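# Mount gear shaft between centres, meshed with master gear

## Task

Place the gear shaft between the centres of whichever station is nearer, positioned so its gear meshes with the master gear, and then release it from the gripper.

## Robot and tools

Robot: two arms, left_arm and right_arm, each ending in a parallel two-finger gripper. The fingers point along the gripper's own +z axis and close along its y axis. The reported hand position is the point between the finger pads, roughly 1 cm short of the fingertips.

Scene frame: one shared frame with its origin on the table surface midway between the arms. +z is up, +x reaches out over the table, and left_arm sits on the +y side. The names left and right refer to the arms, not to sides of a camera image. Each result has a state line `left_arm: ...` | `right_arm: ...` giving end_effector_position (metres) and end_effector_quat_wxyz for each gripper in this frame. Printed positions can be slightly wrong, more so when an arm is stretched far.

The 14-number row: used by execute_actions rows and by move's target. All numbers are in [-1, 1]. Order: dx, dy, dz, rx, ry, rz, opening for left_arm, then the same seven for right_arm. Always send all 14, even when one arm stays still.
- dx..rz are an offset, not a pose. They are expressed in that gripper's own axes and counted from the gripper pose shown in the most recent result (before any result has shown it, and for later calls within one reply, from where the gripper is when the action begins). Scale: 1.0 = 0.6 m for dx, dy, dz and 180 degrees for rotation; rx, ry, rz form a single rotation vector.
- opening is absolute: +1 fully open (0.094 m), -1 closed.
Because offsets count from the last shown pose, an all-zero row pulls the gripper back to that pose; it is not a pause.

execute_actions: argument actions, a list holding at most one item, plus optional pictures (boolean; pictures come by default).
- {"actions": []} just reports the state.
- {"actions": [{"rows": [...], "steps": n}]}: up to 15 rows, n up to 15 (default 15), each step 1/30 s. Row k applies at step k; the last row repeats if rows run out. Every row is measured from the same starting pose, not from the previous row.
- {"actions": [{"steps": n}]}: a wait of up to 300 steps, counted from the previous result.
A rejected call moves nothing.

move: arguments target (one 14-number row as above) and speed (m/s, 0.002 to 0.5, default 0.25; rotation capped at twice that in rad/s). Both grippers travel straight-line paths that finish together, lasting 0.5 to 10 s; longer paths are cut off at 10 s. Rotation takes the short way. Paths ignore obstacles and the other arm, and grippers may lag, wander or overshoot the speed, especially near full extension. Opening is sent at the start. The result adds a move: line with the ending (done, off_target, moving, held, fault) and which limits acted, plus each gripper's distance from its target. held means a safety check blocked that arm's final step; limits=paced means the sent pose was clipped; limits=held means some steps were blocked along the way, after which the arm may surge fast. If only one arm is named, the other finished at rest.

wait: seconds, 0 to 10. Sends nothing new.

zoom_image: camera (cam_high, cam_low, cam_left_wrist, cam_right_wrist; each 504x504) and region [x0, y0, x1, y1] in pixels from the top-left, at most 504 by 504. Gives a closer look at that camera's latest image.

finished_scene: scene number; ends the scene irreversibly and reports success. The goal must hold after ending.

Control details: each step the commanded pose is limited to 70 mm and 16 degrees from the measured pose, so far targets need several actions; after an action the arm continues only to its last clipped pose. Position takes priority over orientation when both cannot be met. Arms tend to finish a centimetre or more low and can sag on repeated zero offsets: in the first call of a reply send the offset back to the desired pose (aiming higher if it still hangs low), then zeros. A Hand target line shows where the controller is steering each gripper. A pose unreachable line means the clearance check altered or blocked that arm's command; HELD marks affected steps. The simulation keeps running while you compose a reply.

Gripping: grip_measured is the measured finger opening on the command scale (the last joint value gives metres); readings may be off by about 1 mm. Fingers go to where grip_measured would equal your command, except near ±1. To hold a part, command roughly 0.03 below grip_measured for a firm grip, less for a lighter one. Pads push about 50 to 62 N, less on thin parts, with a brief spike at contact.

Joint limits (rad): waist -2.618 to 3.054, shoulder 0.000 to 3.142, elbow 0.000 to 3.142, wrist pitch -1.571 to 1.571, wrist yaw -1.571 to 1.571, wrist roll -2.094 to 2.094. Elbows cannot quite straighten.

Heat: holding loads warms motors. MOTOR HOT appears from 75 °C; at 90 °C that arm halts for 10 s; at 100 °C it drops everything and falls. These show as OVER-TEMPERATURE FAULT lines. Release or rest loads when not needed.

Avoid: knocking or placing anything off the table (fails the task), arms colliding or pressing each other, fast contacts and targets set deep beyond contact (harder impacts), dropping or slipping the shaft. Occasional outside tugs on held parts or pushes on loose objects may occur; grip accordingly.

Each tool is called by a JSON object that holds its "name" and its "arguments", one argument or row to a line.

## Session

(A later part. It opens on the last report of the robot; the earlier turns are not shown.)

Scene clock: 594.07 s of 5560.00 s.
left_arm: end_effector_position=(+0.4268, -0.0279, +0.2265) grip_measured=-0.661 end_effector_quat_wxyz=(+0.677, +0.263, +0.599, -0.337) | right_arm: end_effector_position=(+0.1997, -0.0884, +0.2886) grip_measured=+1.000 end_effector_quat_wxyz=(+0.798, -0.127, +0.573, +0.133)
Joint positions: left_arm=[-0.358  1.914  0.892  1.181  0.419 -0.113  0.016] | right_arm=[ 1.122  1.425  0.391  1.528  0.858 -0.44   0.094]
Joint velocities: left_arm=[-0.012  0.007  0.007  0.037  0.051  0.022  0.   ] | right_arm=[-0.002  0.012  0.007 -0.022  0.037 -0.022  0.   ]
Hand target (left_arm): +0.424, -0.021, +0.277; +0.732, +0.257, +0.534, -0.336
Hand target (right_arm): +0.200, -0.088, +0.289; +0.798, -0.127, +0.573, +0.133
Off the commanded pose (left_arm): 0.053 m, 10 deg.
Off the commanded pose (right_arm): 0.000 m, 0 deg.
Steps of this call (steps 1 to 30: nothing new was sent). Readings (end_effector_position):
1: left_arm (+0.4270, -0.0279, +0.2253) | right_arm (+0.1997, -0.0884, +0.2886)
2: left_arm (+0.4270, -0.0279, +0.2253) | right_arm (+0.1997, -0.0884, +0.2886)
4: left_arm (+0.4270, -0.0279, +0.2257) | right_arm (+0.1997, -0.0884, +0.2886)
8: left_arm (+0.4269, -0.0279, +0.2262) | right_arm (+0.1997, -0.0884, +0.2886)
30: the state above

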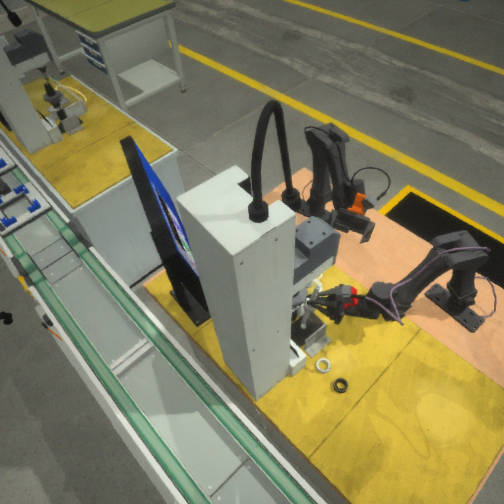

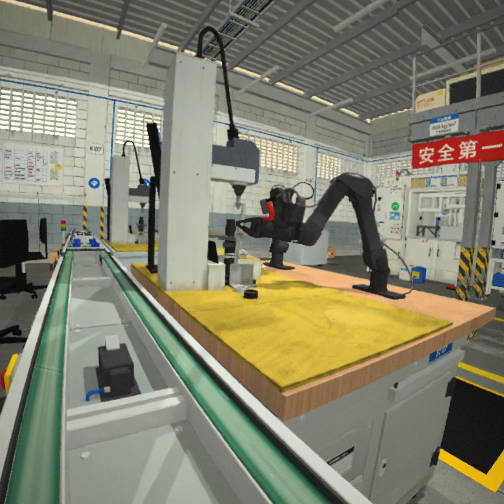

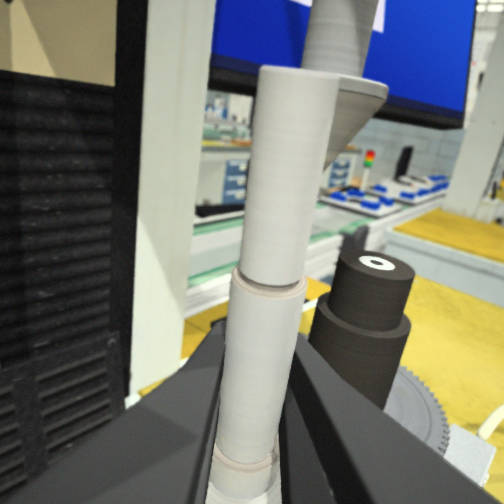

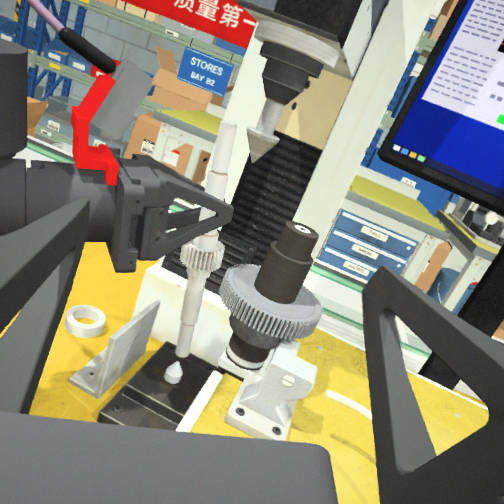

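{"name": "execute_actions", "arguments": {
  "actions": [
    {"rows": [[-0.086, 0.0035, 0.0065, 0.0015, -0.0502, 0.0209, -0.7, 0, 0, 0, 0, 0, 0, 1], [-0.0842, 0.0035, 0.0065, 0.0015, -0.0487, 0.0202, -0.7, 0, 0, 0, 0, 0, 0, 1], [-0.0825, 0.0035, 0.0065, 0.0015, -0.0473, 0.0196, -0.7, 0, 0, 0, 0, 0, 0, 1], [-0.0807, 0.0035, 0.0065, 0.0015, -0.0458, 0.0189, -0.7, 0, 0, 0, 0, 0, 0, 1], [-0.079, 0.0035, 0.0065, 0.0015, -0.0444, 0.0183, -0.7, 0, 0, 0, 0, 0, 0, 1], [-0.0772, 0.0035, 0.0065, 0.0015, -0.0429, 0.0176, -0.7, 0, 0, 0, 0, 0, 0, 1], [-0.0755, 0.0035, 0.0065, 0.0015, -0.0415, 0.017, -0.7, 0, 0, 0, 0, 0, 0, 1], [-0.0737, 0.0035, 0.0065, 0.0015, -0.04, 0.0163, -0.7, 0, 0, 0, 0, 0, 0, 1]], "steps": 15}
  ],
  "pictures": false
}}

{"name": "wait", "arguments": {
  "seconds": 1
}}

{"name": "zoom_image", "arguments": {
  "camera": "cam_right_wrist",
  "region": [100, 260, 260, 420]
}}

Scene clock: 607.40 s of 5560.00 s.
left_arm: end_effector_position=(+0.4274, -0.0281, +0.2225) grip_measured=-0.661 end_effector_quat_wxyz=(+0.672, +0.262, +0.606, -0.337) | right_arm: end_effector_position=(+0.1997, -0.0884, +0.2886) grip_measured=+1.000 end_effector_quat_wxyz=(+0.798, -0.127, +0.573, +0.133)
Joint positions: left_arm=[-0.358  1.914  0.892  1.164  0.419 -0.115  0.016] | right_arm=[ 1.122  1.425  0.391  1.528  0.858 -0.44   0.094]
Joint velocities: left_arm=[-0.002 -0.007  0.012 -0.095 -0.066  0.037 -0.001] | right_arm=[ 0.017 -0.007  0.007 -0.066  0.007  0.081  0.   ]
Hand target (left_arm): +0.426, -0.023, +0.269; +0.720, +0.259, +0.548, -0.337
Hand target (right_arm): +0.200, -0.088, +0.289; +0.798, -0.127, +0.573, +0.133
Off the commanded pose (left_arm): 0.048 m, 9 deg.
Off the commanded pose (right_arm): 0.000 m, 0 deg.
Steps of this call (steps 1 to 90: nothing new was sent; then 9.83 s passed at rest; steps 91 to 105: all 15 steps of this action). Readings (end_effector_position):
91: left_arm (+0.4268, -0.0279, +0.2265) | right_arm (+0.1997, -0.0884, +0.2886)
92: left_arm (+0.4268, -0.0279, +0.2265) | right_arm (+0.1997, -0.0884, +0.2886)
94: left_arm (+0.4268, -0.0279, +0.2265) | right_arm (+0.1997, -0.0884, +0.2886)
98: left_arm (+0.4270, -0.0279, +0.2254) | right_arm (+0.1997, -0.0884, +0.2886)
105: the state above

Scene clock: 608.40 s of 5560.00 s.
left_arm: end_effector_position=(+0.4274, -0.0281, +0.2222) grip_measured=-0.661 end_effector_quat_wxyz=(+0.671, +0.262, +0.606, -0.337) | right_arm: end_effector_position=(+0.1997, -0.0884, +0.2886) grip_measured=+1.000 end_effector_quat_wxyz=(+0.798, -0.127, +0.573, +0.133)
Joint positions: left_arm=[-0.358  1.914  0.892  1.162  0.419 -0.115  0.016] | right_arm=[ 1.122  1.425  0.391  1.528  0.858 -0.44   0.094]
Joint velocities: left_arm=[-0.002 -0.002 -0.007  0.051 -0.022 -0.007 -0.001] | right_arm=[ 0.012  0.002 -0.022  0.007 -0.051  0.022  0.   ]
Hand target (left_arm): +0.426, -0.023, +0.270; +0.720, +0.259, +0.548, -0.337
Hand target (right_arm): +0.200, -0.088, +0.289; +0.798, -0.127, +0.573, +0.133
Off the commanded pose (left_arm): 0.049 m, 9 deg.
Off the commanded pose (right_arm): 0.000 m, 0 deg.
Steps of this call (steps 1 to 30: nothing new was sent). Readings (end_effector_position):
1: left_arm (+0.4274, -0.0281, +0.2224) | right_arm (+0.1997, -0.0884, +0.2886)
2: left_arm (+0.4274, -0.0281, +0.2223) | right_arm (+0.1997, -0.0884, +0.2886)
4: left_arm (+0.4274, -0.0281, +0.2223) | right_arm (+0.1997, -0.0884, +0.2886)
8: left_arm (+0.4274, -0.0281, +0.2222) | right_arm (+0.1997, -0.0884, +0.2886)
30: the state above

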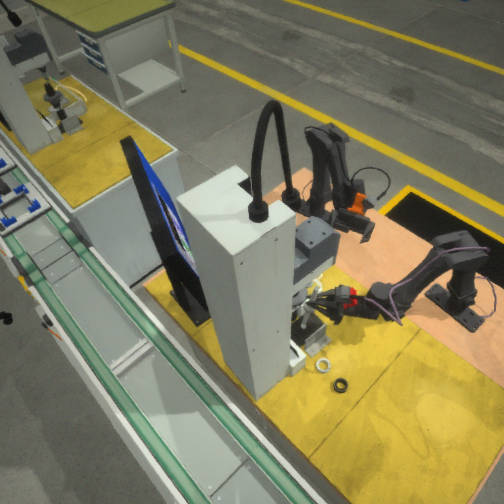

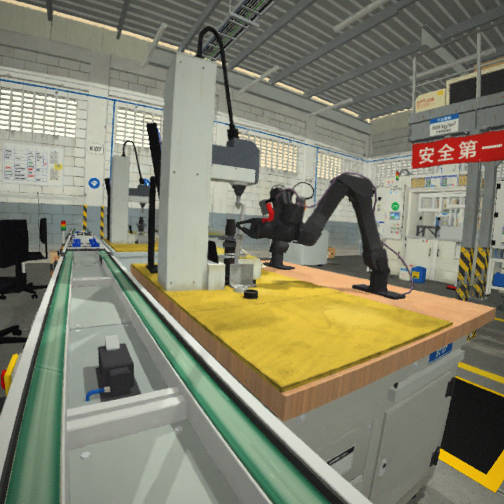

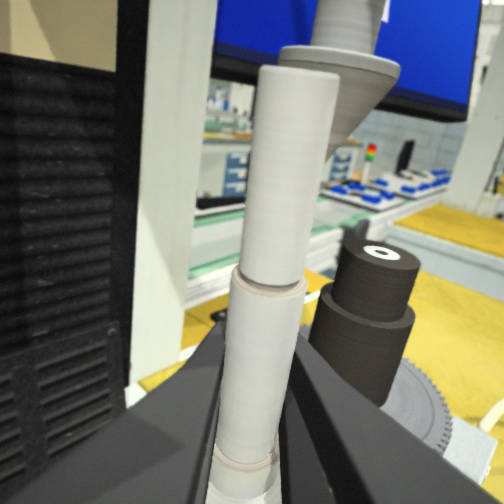

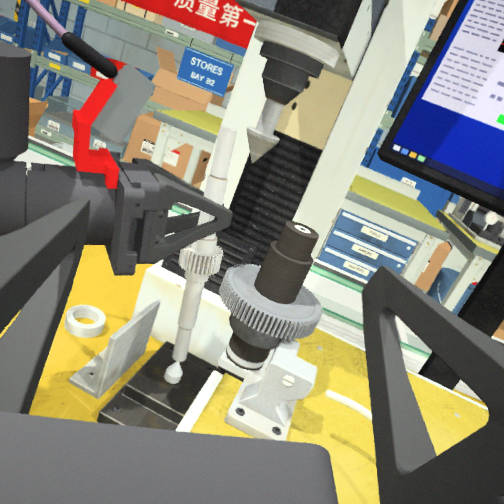

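Region (100, 260, 260, 420) of cam_right_wrist's 504x504 image, scaled by 3.150, with more detail than that image has.

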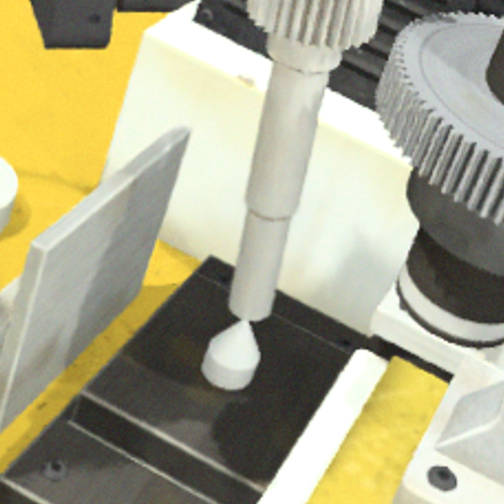

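{"name": "zoom_image", "arguments": {
  "camera": "cam_high",
  "region": [285, 300, 325, 340]
}}

Region (285, 300, 325, 340) of cam_high's 504x504 image, scaled by 12.600, with more detail than that image has.

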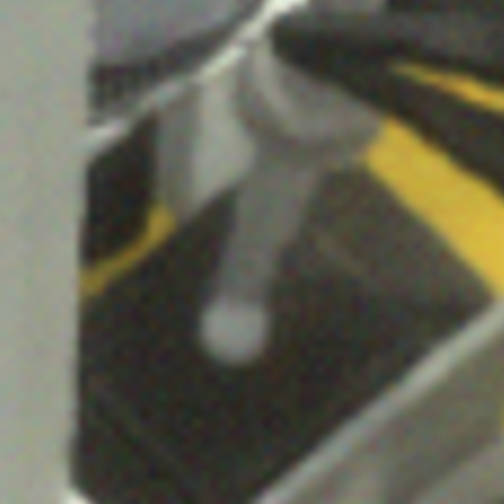

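{"name": "execute_actions", "arguments": {
  "actions": [
    {"rows": [[-0.0797, 0.0017, 0.0055, 0.0015, -0.0444, 0.0189, -0.7, 0, 0, 0, 0, 0, 0, 1], [-0.0784, 0.0017, 0.0055, 0.0015, -0.0433, 0.0184, -0.7, 0, 0, 0, 0, 0, 0, 1], [-0.0771, 0.0017, 0.0055, 0.0015, -0.0422, 0.0179, -0.7, 0, 0, 0, 0, 0, 0, 1], [-0.0758, 0.0017, 0.0055, 0.0015, -0.0411, 0.0174, -0.7, 0, 0, 0, 0, 0, 0, 1], [-0.0745, 0.0017, 0.0055, 0.0015, -0.04, 0.017, -0.7, 0, 0, 0, 0, 0, 0, 1], [-0.0732, 0.0017, 0.0055, 0.0015, -0.039, 0.0165, -0.7, 0, 0, 0, 0, 0, 0, 1], [-0.0718, 0.0017, 0.0055, 0.0015, -0.0379, 0.016, -0.7, 0, 0, 0, 0, 0, 0, 1], [-0.0705, 0.0017, 0.0055, 0.0015, -0.0368, 0.0155, -0.7, 0, 0, 0, 0, 0, 0, 1]], "steps": 15}
  ],
  "pictures": false
}}

{"name": "wait", "arguments": {
  "seconds": 1
}}

{"name": "zoom_image", "arguments": {
  "camera": "cam_right_wrist",
  "region": [100, 260, 260, 420]
}}

Scene clock: 630.03 s of 5560.00 s.
left_arm: end_effector_position=(+0.4280, -0.0285, +0.2168) grip_measured=-0.661 end_effector_quat_wxyz=(+0.663, +0.262, +0.615, -0.337) | right_arm: end_effector_position=(+0.1997, -0.0884, +0.2886) grip_measured=+1.000 end_effector_quat_wxyz=(+0.798, -0.127, +0.573, +0.133)
Joint positions: left_arm=[-0.358  1.914  0.892  1.139  0.419 -0.115  0.016] | right_arm=[ 1.122  1.425  0.391  1.528  0.858 -0.44   0.094]
Joint velocities: left_arm=[-0.002 -0.002 -0.017 -0.007 -0.022 -0.051  0.   ] | right_arm=[-0.007  0.017 -0.002  0.022 -0.037  0.007  0.   ]
Hand target (left_arm): +0.426, -0.024, +0.263; +0.711, +0.259, +0.560, -0.337
Hand target (right_arm): +0.200, -0.088, +0.289; +0.798, -0.127, +0.573, +0.133
Off the commanded pose (left_arm): 0.048 m, 9 deg.
Off the commanded pose (right_arm): 0.000 m, 0 deg.
Steps of this call (steps 1 to 90: nothing new was sent; then 18.13 s passed at rest; steps 91 to 105: all 15 steps of this action). Readings (end_effector_position):
91: left_arm (+0.4274, -0.0282, +0.2221) | right_arm (+0.1997, -0.0884, +0.2886)
92: left_arm (+0.4275, -0.0282, +0.2219) | right_arm (+0.1997, -0.0884, +0.2886)
94: left_arm (+0.4275, -0.0282, +0.2213) | right_arm (+0.1997, -0.0884, +0.2886)
98: left_arm (+0.4278, -0.0284, +0.2186) | right_arm (+0.1997, -0.0884, +0.2886)
105: the state above

Scene clock: 631.03 s of 5560.00 s.
left_arm: end_effector_position=(+0.4280, -0.0285, +0.2168) grip_measured=-0.661 end_effector_quat_wxyz=(+0.663, +0.262, +0.615, -0.337) | right_arm: end_effector_position=(+0.1997, -0.0884, +0.2886) grip_measured=+1.000 end_effector_quat_wxyz=(+0.798, -0.127, +0.573, +0.133)
Joint positions: left_arm=[-0.358  1.914  0.892  1.139  0.419 -0.115  0.016] | right_arm=[ 1.122  1.425  0.391  1.528  0.858 -0.44   0.094]
Joint velocities: left_arm=[ 0.007  0.022  0.012  0.022 -0.007  0.051  0.001] | right_arm=[-0.002  0.007  0.007 -0.022 -0.051 -0.037  0.   ]
Hand target (left_arm): +0.426, -0.024, +0.263; +0.711, +0.259, +0.560, -0.337
Hand target (right_arm): +0.200, -0.088, +0.289; +0.798, -0.127, +0.573, +0.133
Off the commanded pose (left_arm): 0.048 m, 9 deg.
Off the commanded pose (right_arm): 0.000 m, 0 deg.
Steps of this call (steps 1 to 30: nothing new was sent). Readings (end_effector_position):
1: left_arm (+0.4280, -0.0285, +0.2168) | right_arm (+0.1997, -0.0884, +0.2886)
2: left_arm (+0.4280, -0.0285, +0.2168) | right_arm (+0.1997, -0.0884, +0.2886)
4: left_arm (+0.4280, -0.0285, +0.2168) | right_arm (+0.1997, -0.0884, +0.2886)
8: left_arm (+0.4280, -0.0285, +0.2168) | right_arm (+0.1997, -0.0884, +0.2886)
30: the state above

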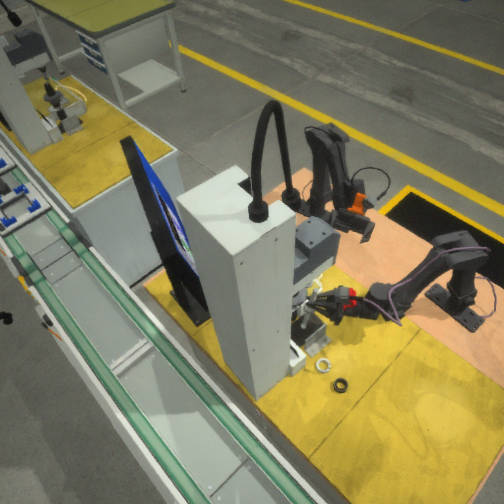

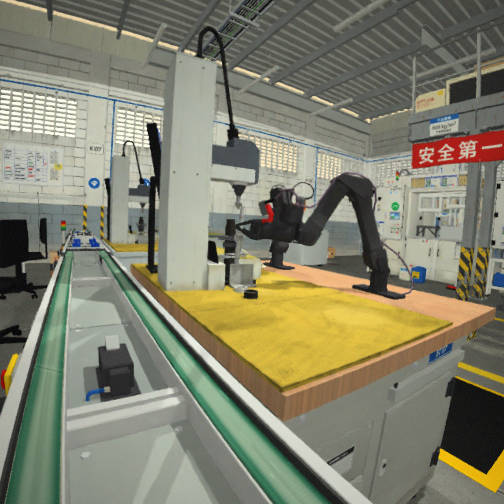

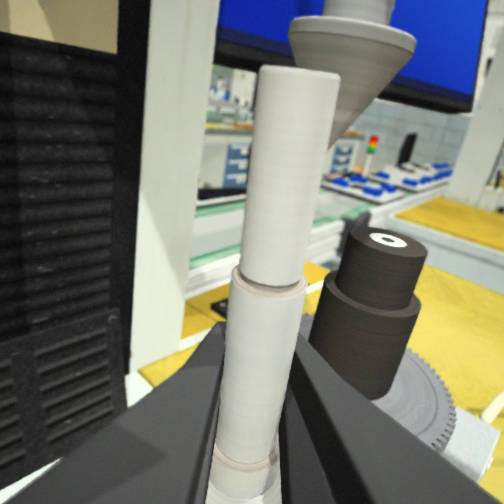

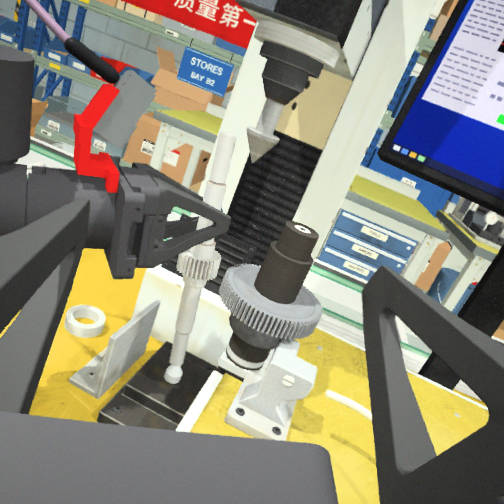

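Region (100, 260, 260, 420) of cam_right_wrist's 504x504 image, scaled by 3.150, with more detail than that image has.

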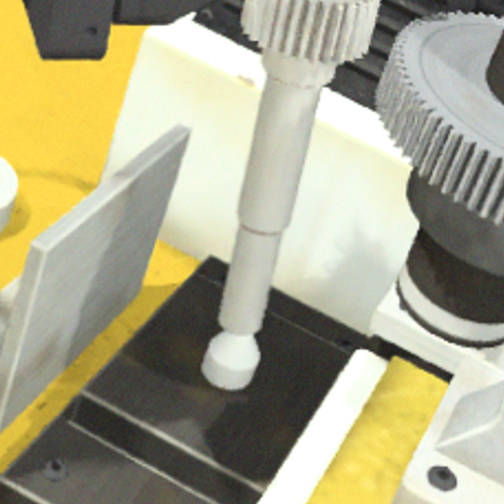

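{"name": "execute_actions", "arguments": {
  "actions": [
    {"rows": [[-0.0775, 0.0001, 0.0036, 0.0015, -0.0435, 0.0185, -0.7, 0, 0, 0, 0, 0, 0, 1], [-0.0755, 0.0003, 0.0034, 0.0015, -0.0435, 0.0185, -0.7, 0, 0, 0, 0, 0, 0, 1], [-0.0735, 0.0004, 0.0032, 0.0015, -0.0435, 0.0185, -0.7, 0, 0, 0, 0, 0, 0, 1], [-0.0715, 0.0005, 0.003, 0.0015, -0.0435, 0.0185, -0.7, 0, 0, 0, 0, 0, 0, 1], [-0.0695, 0.0007, 0.0028, 0.0015, -0.0435, 0.0185, -0.7, 0, 0, 0, 0, 0, 0, 1], [-0.0675, 0.0008, 0.0026, 0.0015, -0.0435, 0.0185, -0.7, 0, 0, 0, 0, 0, 0, 1], [-0.0655, 0.0009, 0.0024, 0.0015, -0.0435, 0.0185, -0.7, 0, 0, 0, 0, 0, 0, 1], [-0.0635, 0.001, 0.0021, 0.0015, -0.0435, 0.0185, -0.7, 0, 0, 0, 0, 0, 0, 1], [-0.0615, 0.0012, 0.0019, 0.0015, -0.0435, 0.0185, -0.7, 0, 0, 0, 0, 0, 0, 1], [-0.0597, 0.0013, 0.0017, 0.0015, -0.0435, 0.0185, -0.7, 0, 0, 0, 0, 0, 0, 1]], "steps": 15}
  ],
  "pictures": false
}}

{"name": "wait", "arguments": {
  "seconds": 1
}}

{"name": "zoom_image", "arguments": {
  "camera": "cam_right_wrist",
  "region": [100, 260, 260, 420]
}}

Scene clock: 646.00 s of 5560.00 s.
left_arm: end_effector_position=(+0.4291, -0.0290, +0.2128) grip_measured=-0.661 end_effector_quat_wxyz=(+0.666, +0.262, +0.612, -0.337) | right_arm: end_effector_position=(+0.1997, -0.0884, +0.2886) grip_measured=+1.000 end_effector_quat_wxyz=(+0.798, -0.127, +0.573, +0.133)
Joint positions: left_arm=[-0.358  1.934  0.892  1.166  0.419 -0.115  0.016] | right_arm=[ 1.122  1.425  0.391  1.528  0.858 -0.44   0.094]
Joint velocities: left_arm=[-0.007  0.007  0.017 -0.007 -0.022  0.051 -0.001] | right_arm=[-0.027  0.007 -0.017 -0.022  0.022 -0.037  0.   ]
Hand target (left_arm): +0.427, -0.024, +0.252; +0.711, +0.259, +0.561, -0.336
Hand target (right_arm): +0.200, -0.088, +0.289; +0.798, -0.127, +0.573, +0.133
Off the commanded pose (left_arm): 0.040 m, 8 deg.
Off the commanded pose (right_arm): 0.000 m, 0 deg.
Steps of this call (steps 1 to 90: nothing new was sent; then 11.47 s passed at rest; steps 91 to 105: all 15 steps of this action). Readings (end_effector_position):
91: left_arm (+0.4280, -0.0285, +0.2168) | right_arm (+0.1997, -0.0884, +0.2886)
92: left_arm (+0.4280, -0.0285, +0.2168) | right_arm (+0.1997, -0.0884, +0.2886)
94: left_arm (+0.4280, -0.0285, +0.2168) | right_arm (+0.1997, -0.0884, +0.2886)
98: left_arm (+0.4282, -0.0285, +0.2165) | right_arm (+0.1997, -0.0884, +0.2886)
105: the state above

Scene clock: 647.00 s of 5560.00 s.
left_arm: end_effector_position=(+0.4292, -0.0290, +0.2127) grip_measured=-0.661 end_effector_quat_wxyz=(+0.666, +0.262, +0.612, -0.337) | right_arm: end_effector_position=(+0.1997, -0.0884, +0.2886) grip_measured=+1.000 end_effector_quat_wxyz=(+0.798, -0.127, +0.573, +0.133)
Joint positions: left_arm=[-0.358  1.935  0.892  1.167  0.419 -0.115  0.016] | right_arm=[ 1.122  1.425  0.391  1.528  0.858 -0.44   0.094]
Joint velocities: left_arm=[-0.007 -0.007  0.007  0.007 -0.007 -0.066 -0.   ] | right_arm=[-0.007 -0.012 -0.017 -0.022  0.066  0.066  0.   ]
Hand target (left_arm): +0.427, -0.024, +0.252; +0.711, +0.259, +0.561, -0.336
Hand target (right_arm): +0.200, -0.088, +0.289; +0.798, -0.127, +0.573, +0.133
Off the commanded pose (left_arm): 0.040 m, 8 deg.
Off the commanded pose (right_arm): 0.000 m, 0 deg.
Steps of this call (steps 1 to 30: nothing new was sent). Readings (end_effector_position):
1: left_arm (+0.4292, -0.0290, +0.2127) | right_arm (+0.1997, -0.0884, +0.2886)
2: left_arm (+0.4292, -0.0290, +0.2127) | right_arm (+0.1997, -0.0884, +0.2886)
4: left_arm (+0.4292, -0.0290, +0.2127) | right_arm (+0.1997, -0.0884, +0.2886)
8: left_arm (+0.4292, -0.0290, +0.2127) | right_arm (+0.1997, -0.0884, +0.2886)
30: the state above

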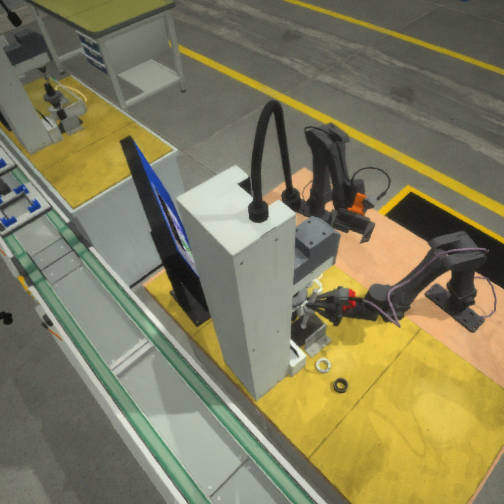

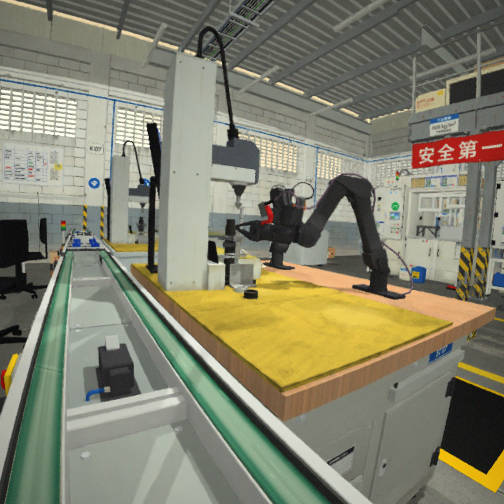

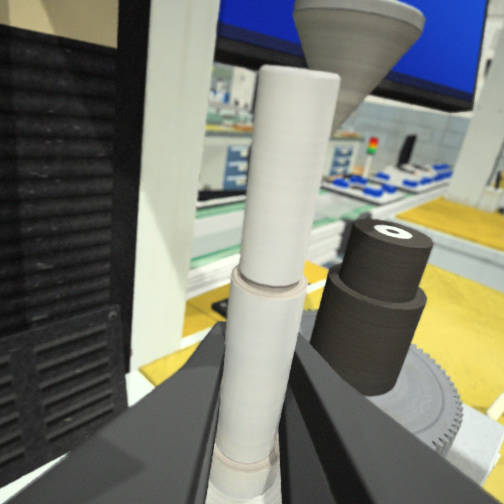

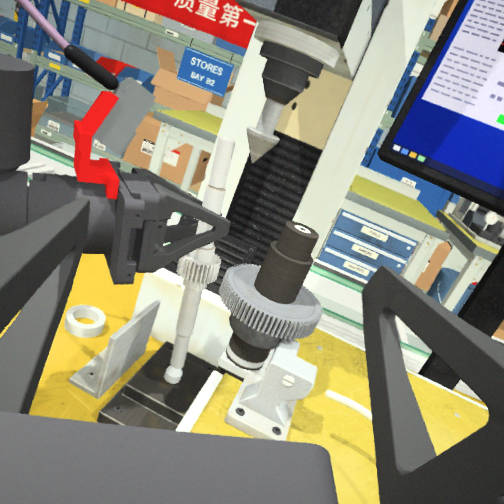

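Region (100, 260, 260, 420) of cam_right_wrist's 504x504 image, scaled by 3.150, with more detail than that image has.

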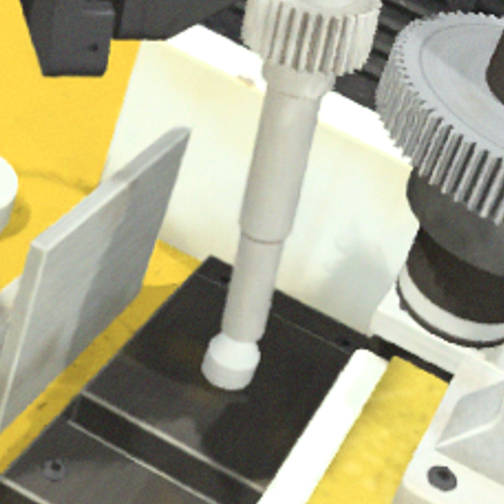

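{"name": "execute_actions", "arguments": {
  "actions": []
}}

Scene clock: 664.60 s of 5560.00 s.
left_arm: end_effector_position=(+0.4292, -0.0290, +0.2127) grip_measured=-0.661 end_effector_quat_wxyz=(+0.666, +0.262, +0.612, -0.337) | right_arm: end_effector_position=(+0.1997, -0.0884, +0.2886) grip_measured=+1.000 end_effector_quat_wxyz=(+0.798, -0.127, +0.573, +0.133)
Joint positions: left_arm=[-0.358  1.935  0.892  1.167  0.419 -0.115  0.016] | right_arm=[ 1.122  1.425  0.391  1.528  0.858 -0.44   0.094]
Joint velocities: left_arm=[ 0.012  0.007 -0.017 -0.051  0.095  0.037  0.   ] | right_arm=[-0.032 -0.007 -0.027  0.022 -0.066 -0.037  0.   ]
Hand target (left_arm): +0.427, -0.024, +0.252; +0.711, +0.259, +0.561, -0.336
Hand target (right_arm): +0.200, -0.088, +0.289; +0.798, -0.127, +0.573, +0.133
Off the commanded pose (left_arm): 0.040 m, 8 deg.
Off the commanded pose (right_arm): 0.000 m, 0 deg.
Steps of this call (steps 1 to 90: nothing new was sent; then 14.60 s passed at rest). Readings (end_effector_position):
1: left_arm (+0.4292, -0.0290, +0.2127) | right_arm (+0.1997, -0.0884, +0.2886)
2: left_arm (+0.4292, -0.0290, +0.2127) | right_arm (+0.1997, -0.0884, +0.2886)
4: left_arm (+0.4292, -0.0290, +0.2127) | right_arm (+0.1997, -0.0884, +0.2886)
8: left_arm (+0.4292, -0.0290, +0.2127) | right_arm (+0.1997, -0.0884, +0.2886)
90: the state above

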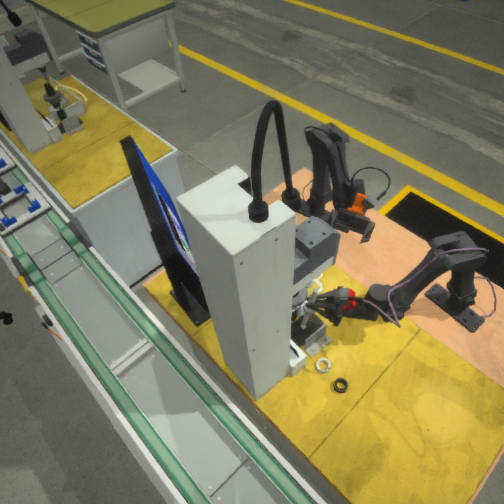

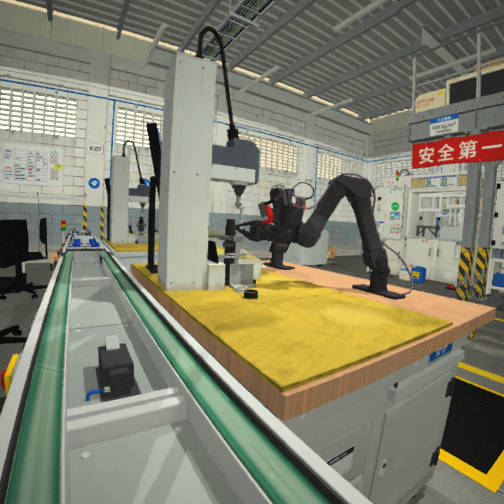

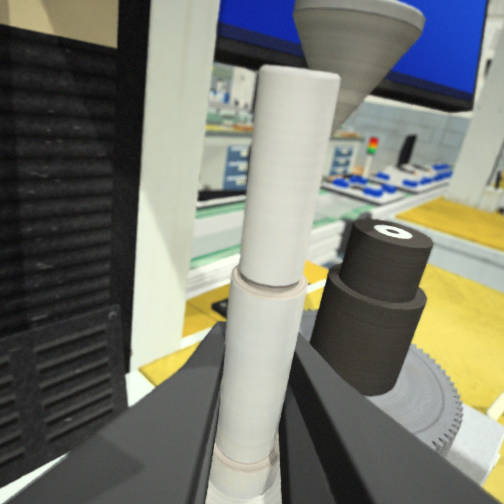

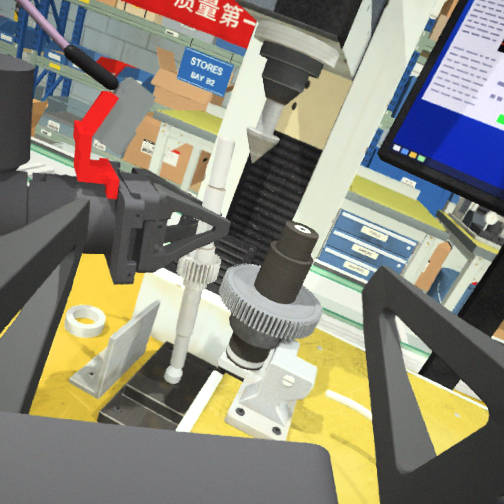

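{"name": "zoom_image", "arguments": {
  "camera": "cam_right_wrist",
  "region": [170, 20, 370, 220]
}}

{"name": "zoom_image", "arguments": {
  "camera": "cam_low",
  "region": [180, 130, 310, 300]
}}

Region (170, 20, 370, 220) of cam_right_wrist's 504x504 image, scaled by 2.520, with more detail than that image has.

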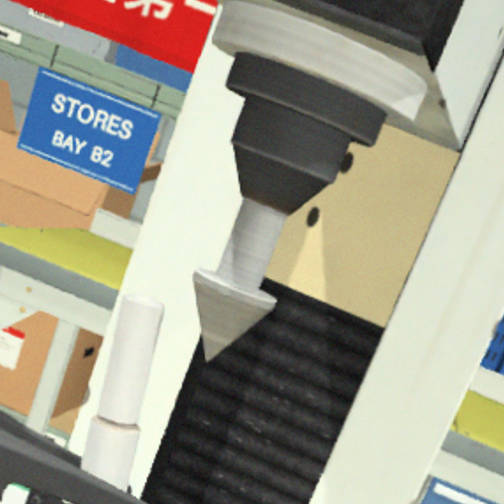

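Region (180, 130, 310, 300) of cam_low's 504x504 image, scaled by 2.965, with more detail than that image has; it fills the left 385 columns of this view, and the rest is white.

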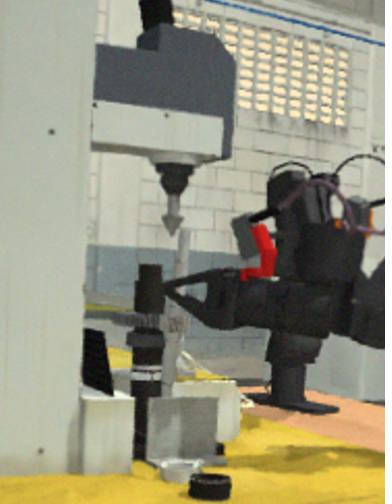

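{"name": "move", "arguments": {
  "target": [-0.016, 0.0, 0.001, 0.0, -0.010, 0.004, -0.7, 0.0527, -0.1031, 0.2295, -0.047, 0.0993, 0.0237, 0.0],
  "speed": 0.12
}}

Scene clock: 729.80 s of 5560.00 s.
left_arm: end_effector_position=(+0.4293, -0.0291, +0.2113) grip_measured=-0.661 end_effector_quat_wxyz=(+0.664, +0.262, +0.614, -0.337) | right_arm: end_effector_position=(+0.3484, -0.0941, +0.2974) grip_measured=+0.001 end_effector_quat_wxyz=(+0.685, -0.192, +0.680, +0.176)
Joint positions: left_arm=[-0.358  1.935  0.892  1.162  0.419 -0.115  0.016] | right_arm=[ 0.529  1.368  0.806  0.562  0.183 -0.023  0.047]
Joint velocities: left_arm=[ 0.007 -0.002 -0.017  0.007 -0.007 -0.022 -0.001] | right_arm=[ 0.012 -0.002 -0.027  0.022 -0.022 -0.051  0.   ]
Hand target (left_arm): +0.429, -0.028, +0.222; +0.677, +0.261, +0.600, -0.337
Hand target (right_arm): +0.352, -0.093, +0.304; +0.685, -0.188, +0.680, +0.181
Off the commanded pose (left_arm): 0.011 m, 2 deg.
Off the commanded pose (right_arm): 0.008 m, 1 deg.
After step 90, 60.10 s passed at rest.
move: off_target (left_arm)

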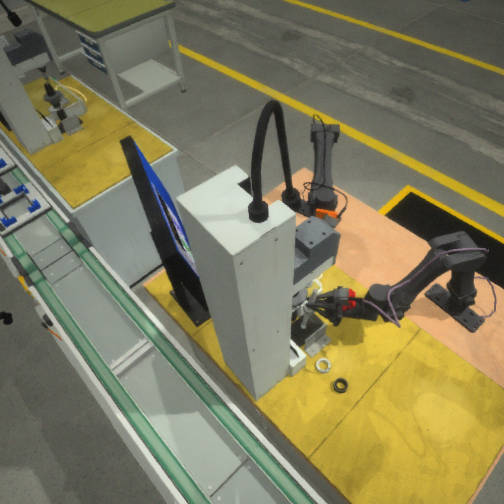

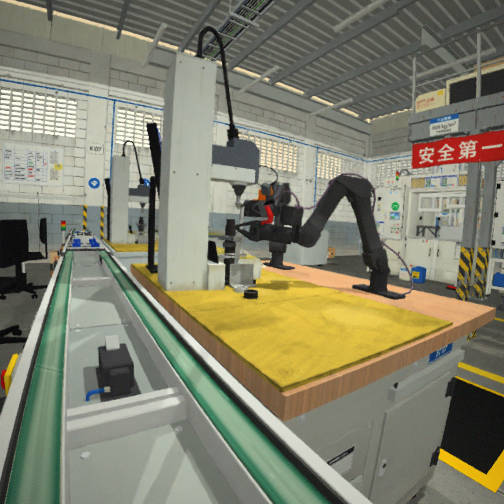

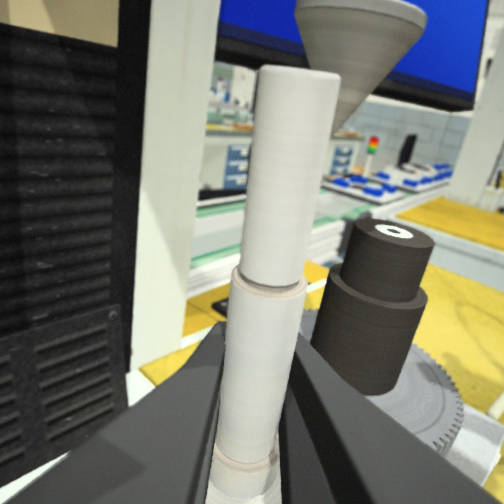

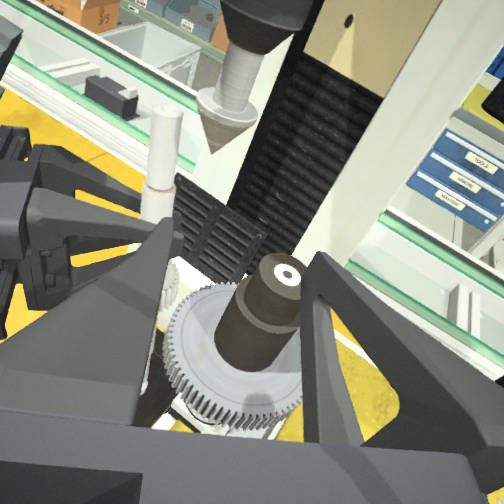

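{"name": "move", "arguments": {
  "target": [-0.016, 0.0, 0.001, 0.0, -0.010, 0.004, -0.7, -0.0367, 0.0333, 0.075, 0.0, 0.0, 0.0, 0.0],
  "speed": 0.06
}}

Scene clock: 745.40 s of 5560.00 s.
left_arm: end_effector_position=(+0.4294, -0.0291, +0.2112) grip_measured=-0.661 end_effector_quat_wxyz=(+0.664, +0.262, +0.614, -0.337) | right_arm: end_effector_position=(+0.3766, -0.0581, +0.3120) grip_measured=+0.001 end_effector_quat_wxyz=(+0.684, -0.192, +0.682, +0.176)
Joint positions: left_arm=[-0.358  1.935  0.892  1.162  0.419 -0.115  0.016] | right_arm=[ 0.557  1.528  1.009  0.515  0.211 -0.022  0.047]
Joint velocities: left_arm=[ 0.002  0.007 -0.007  0.037 -0.007  0.051  0.001] | right_arm=[ 0.032 -0.007 -0.002 -0.066  0.022  0.007  0.001]
Hand target (left_arm): +0.429, -0.028, +0.221; +0.675, +0.261, +0.602, -0.337
Hand target (right_arm): +0.377, -0.054, +0.318; +0.685, -0.192, +0.680, +0.177
Off the commanded pose (left_arm): 0.010 m, 2 deg.
Off the commanded pose (right_arm): 0.008 m, 0 deg.
After step 90, 11.40 s passed at rest.
move: done

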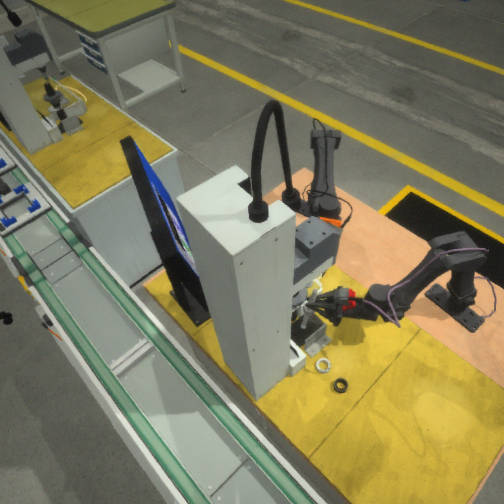

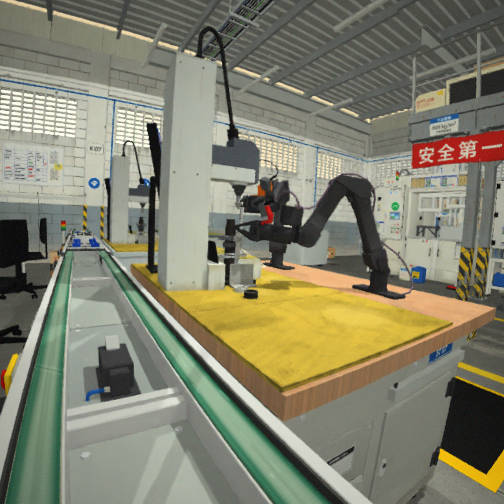

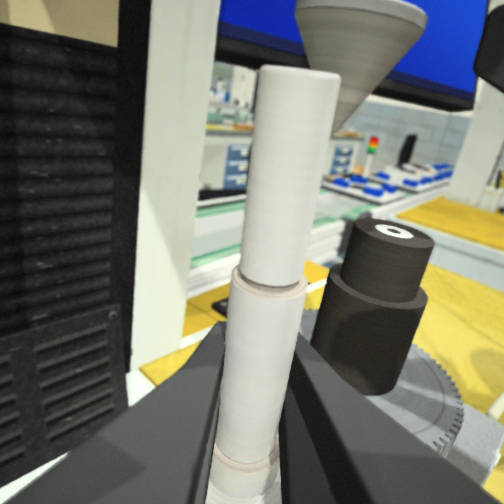

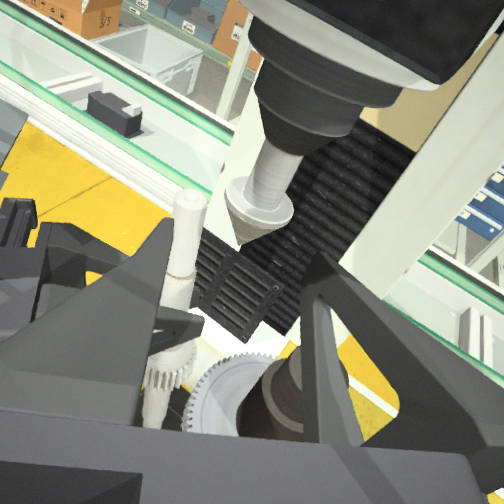

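{"name": "zoom_image", "arguments": {
  "camera": "cam_low",
  "region": [195, 135, 315, 255]
}}

{"name": "zoom_image", "arguments": {
  "camera": "cam_high",
  "region": [270, 180, 400, 330]
}}

Region (195, 135, 315, 255) of cam_low's 504x504 image, scaled by 4.200, with more detail than that image has.

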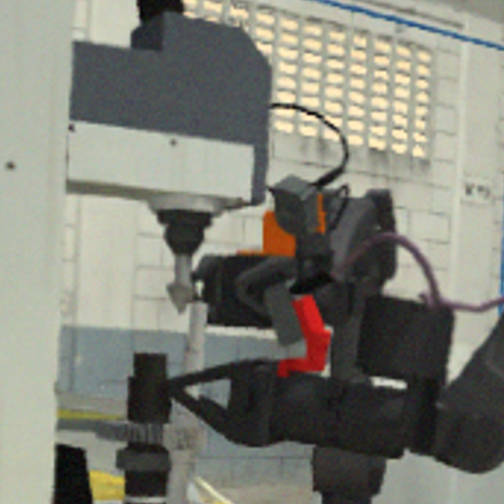

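Region (270, 180, 400, 330) of cam_high's 504x504 image, scaled by 3.360, with more detail than that image has; it fills the left 437 columns of this view, and the rest is white.

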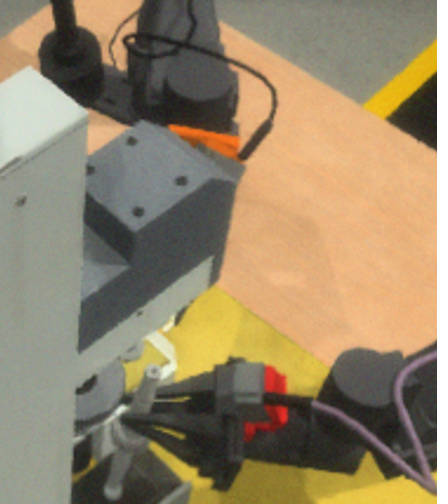

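{"name": "move", "arguments": {
  "target": [-0.016, 0.0, 0.001, 0.0, -0.010, 0.004, -0.7, -0.030, -0.004, 0.02, 0.0, -0.139, 0.0, 0.0],
  "speed": 0.1
}}

Scene clock: 788.10 s of 5560.00 s.
left_arm: end_effector_position=(+0.4294, -0.0291, +0.2112) grip_measured=-0.661 end_effector_quat_wxyz=(+0.664, +0.262, +0.614, -0.337) | right_arm: end_effector_position=(+0.3853, -0.0523, +0.3306) grip_measured=+0.001 end_effector_quat_wxyz=(+0.813, -0.149, +0.520, +0.214)
Joint positions: left_arm=[-0.358  1.935  0.892  1.162  0.419 -0.115  0.016] | right_arm=[ 0.538  1.798  0.928  1.304  0.167 -0.098  0.047]
Joint velocities: left_arm=[-0.007 -0.012  0.007 -0.095 -0.095  0.051 -0.001] | right_arm=[ 0.007 -0.002  0.012 -0.037 -0.037 -0.037 -0.   ]
Hand target (left_arm): +0.429, -0.028, +0.221; +0.675, +0.261, +0.602, -0.337
Hand target (right_arm): +0.387, -0.055, +0.330; +0.816, -0.149, +0.517, +0.211
Off the commanded pose (left_arm): 0.010 m, 2 deg.
Off the commanded pose (right_arm): 0.003 m, 0 deg.
After step 90, 36.93 s passed at rest.
move: done

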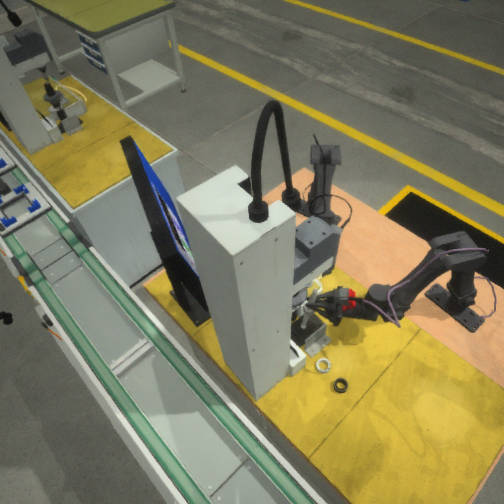

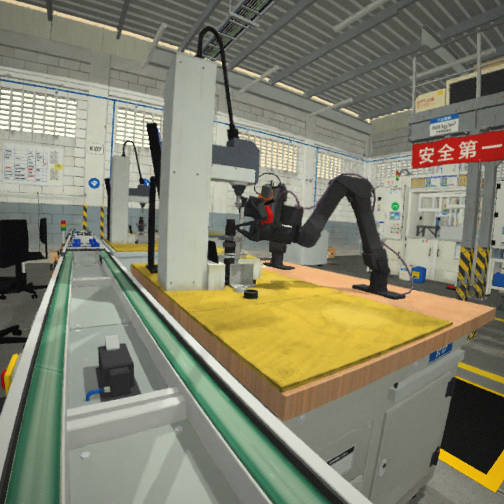

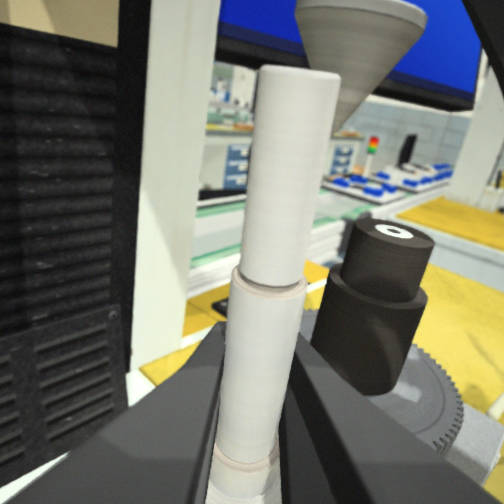

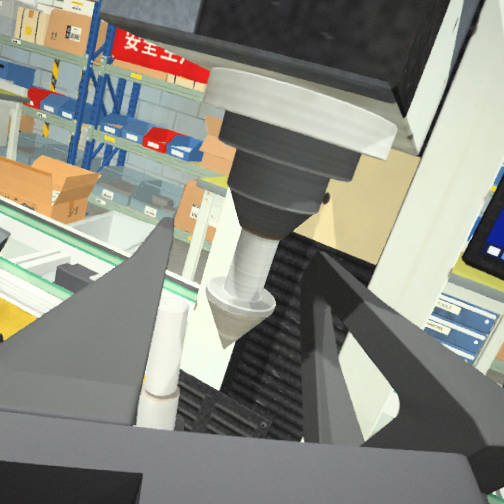

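{"name": "move", "arguments": {
  "target": [-0.016, 0.0, 0.001, 0.0, -0.010, 0.004, -0.7, 0.0287, -0.010, 0.0418, 0.0, 0.0, 0.0, -0.1],
  "speed": 0.04
}}

Scene clock: 815.13 s of 5560.00 s.
left_arm: end_effector_position=(+0.4294, -0.0291, +0.2112) grip_measured=-0.661 end_effector_quat_wxyz=(+0.664, +0.262, +0.614, -0.337) | right_arm: end_effector_position=(+0.4089, -0.0431, +0.3196) grip_measured=-0.099 end_effector_quat_wxyz=(+0.812, -0.153, +0.522, +0.210)
Joint positions: left_arm=[-0.358  1.935  0.892  1.162  0.419 -0.115  0.016] | right_arm=[ 0.515  1.895  1.014  1.305  0.145 -0.097  0.042]
Joint velocities: left_arm=[-0.002 -0.002 -0.007 -0.037 -0.037  0.037 -0.   ] | right_arm=[ 0.002  0.002 -0.007 -0.007 -0.051 -0.037 -0.   ]
Hand target (left_arm): +0.429, -0.028, +0.221; +0.675, +0.261, +0.602, -0.337
Hand target (right_arm): +0.414, -0.043, +0.325; +0.813, -0.149, +0.520, +0.214
Off the commanded pose (left_arm): 0.010 m, 2 deg.
Off the commanded pose (right_arm): 0.008 m, 1 deg.
After step 90, 22.97 s passed at rest.
move: done

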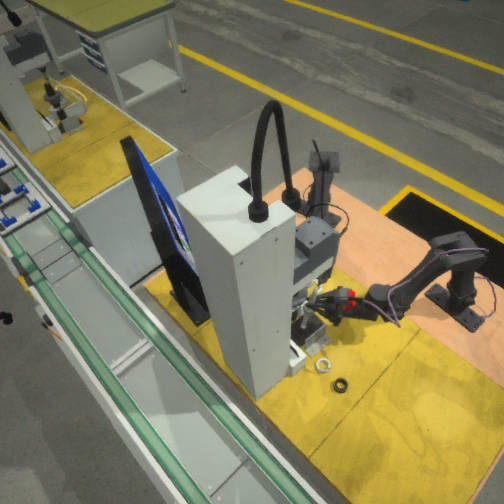

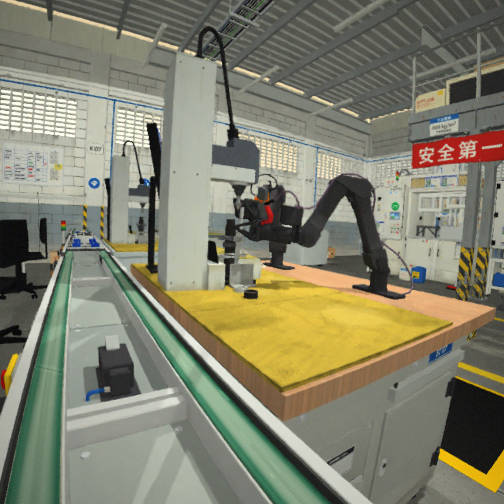

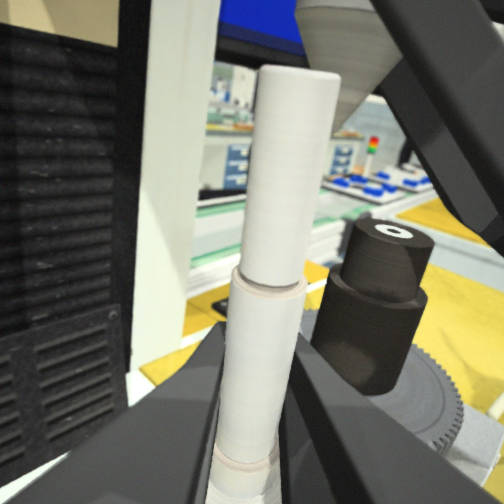

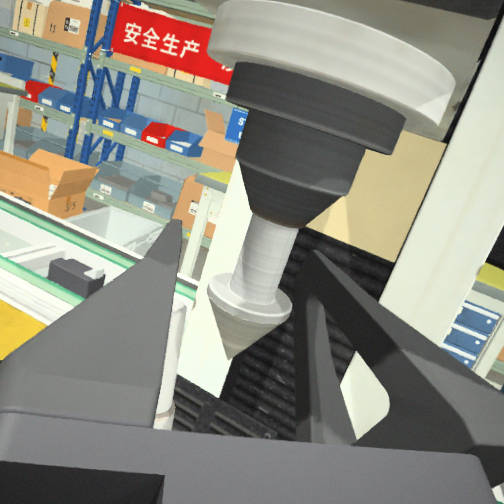

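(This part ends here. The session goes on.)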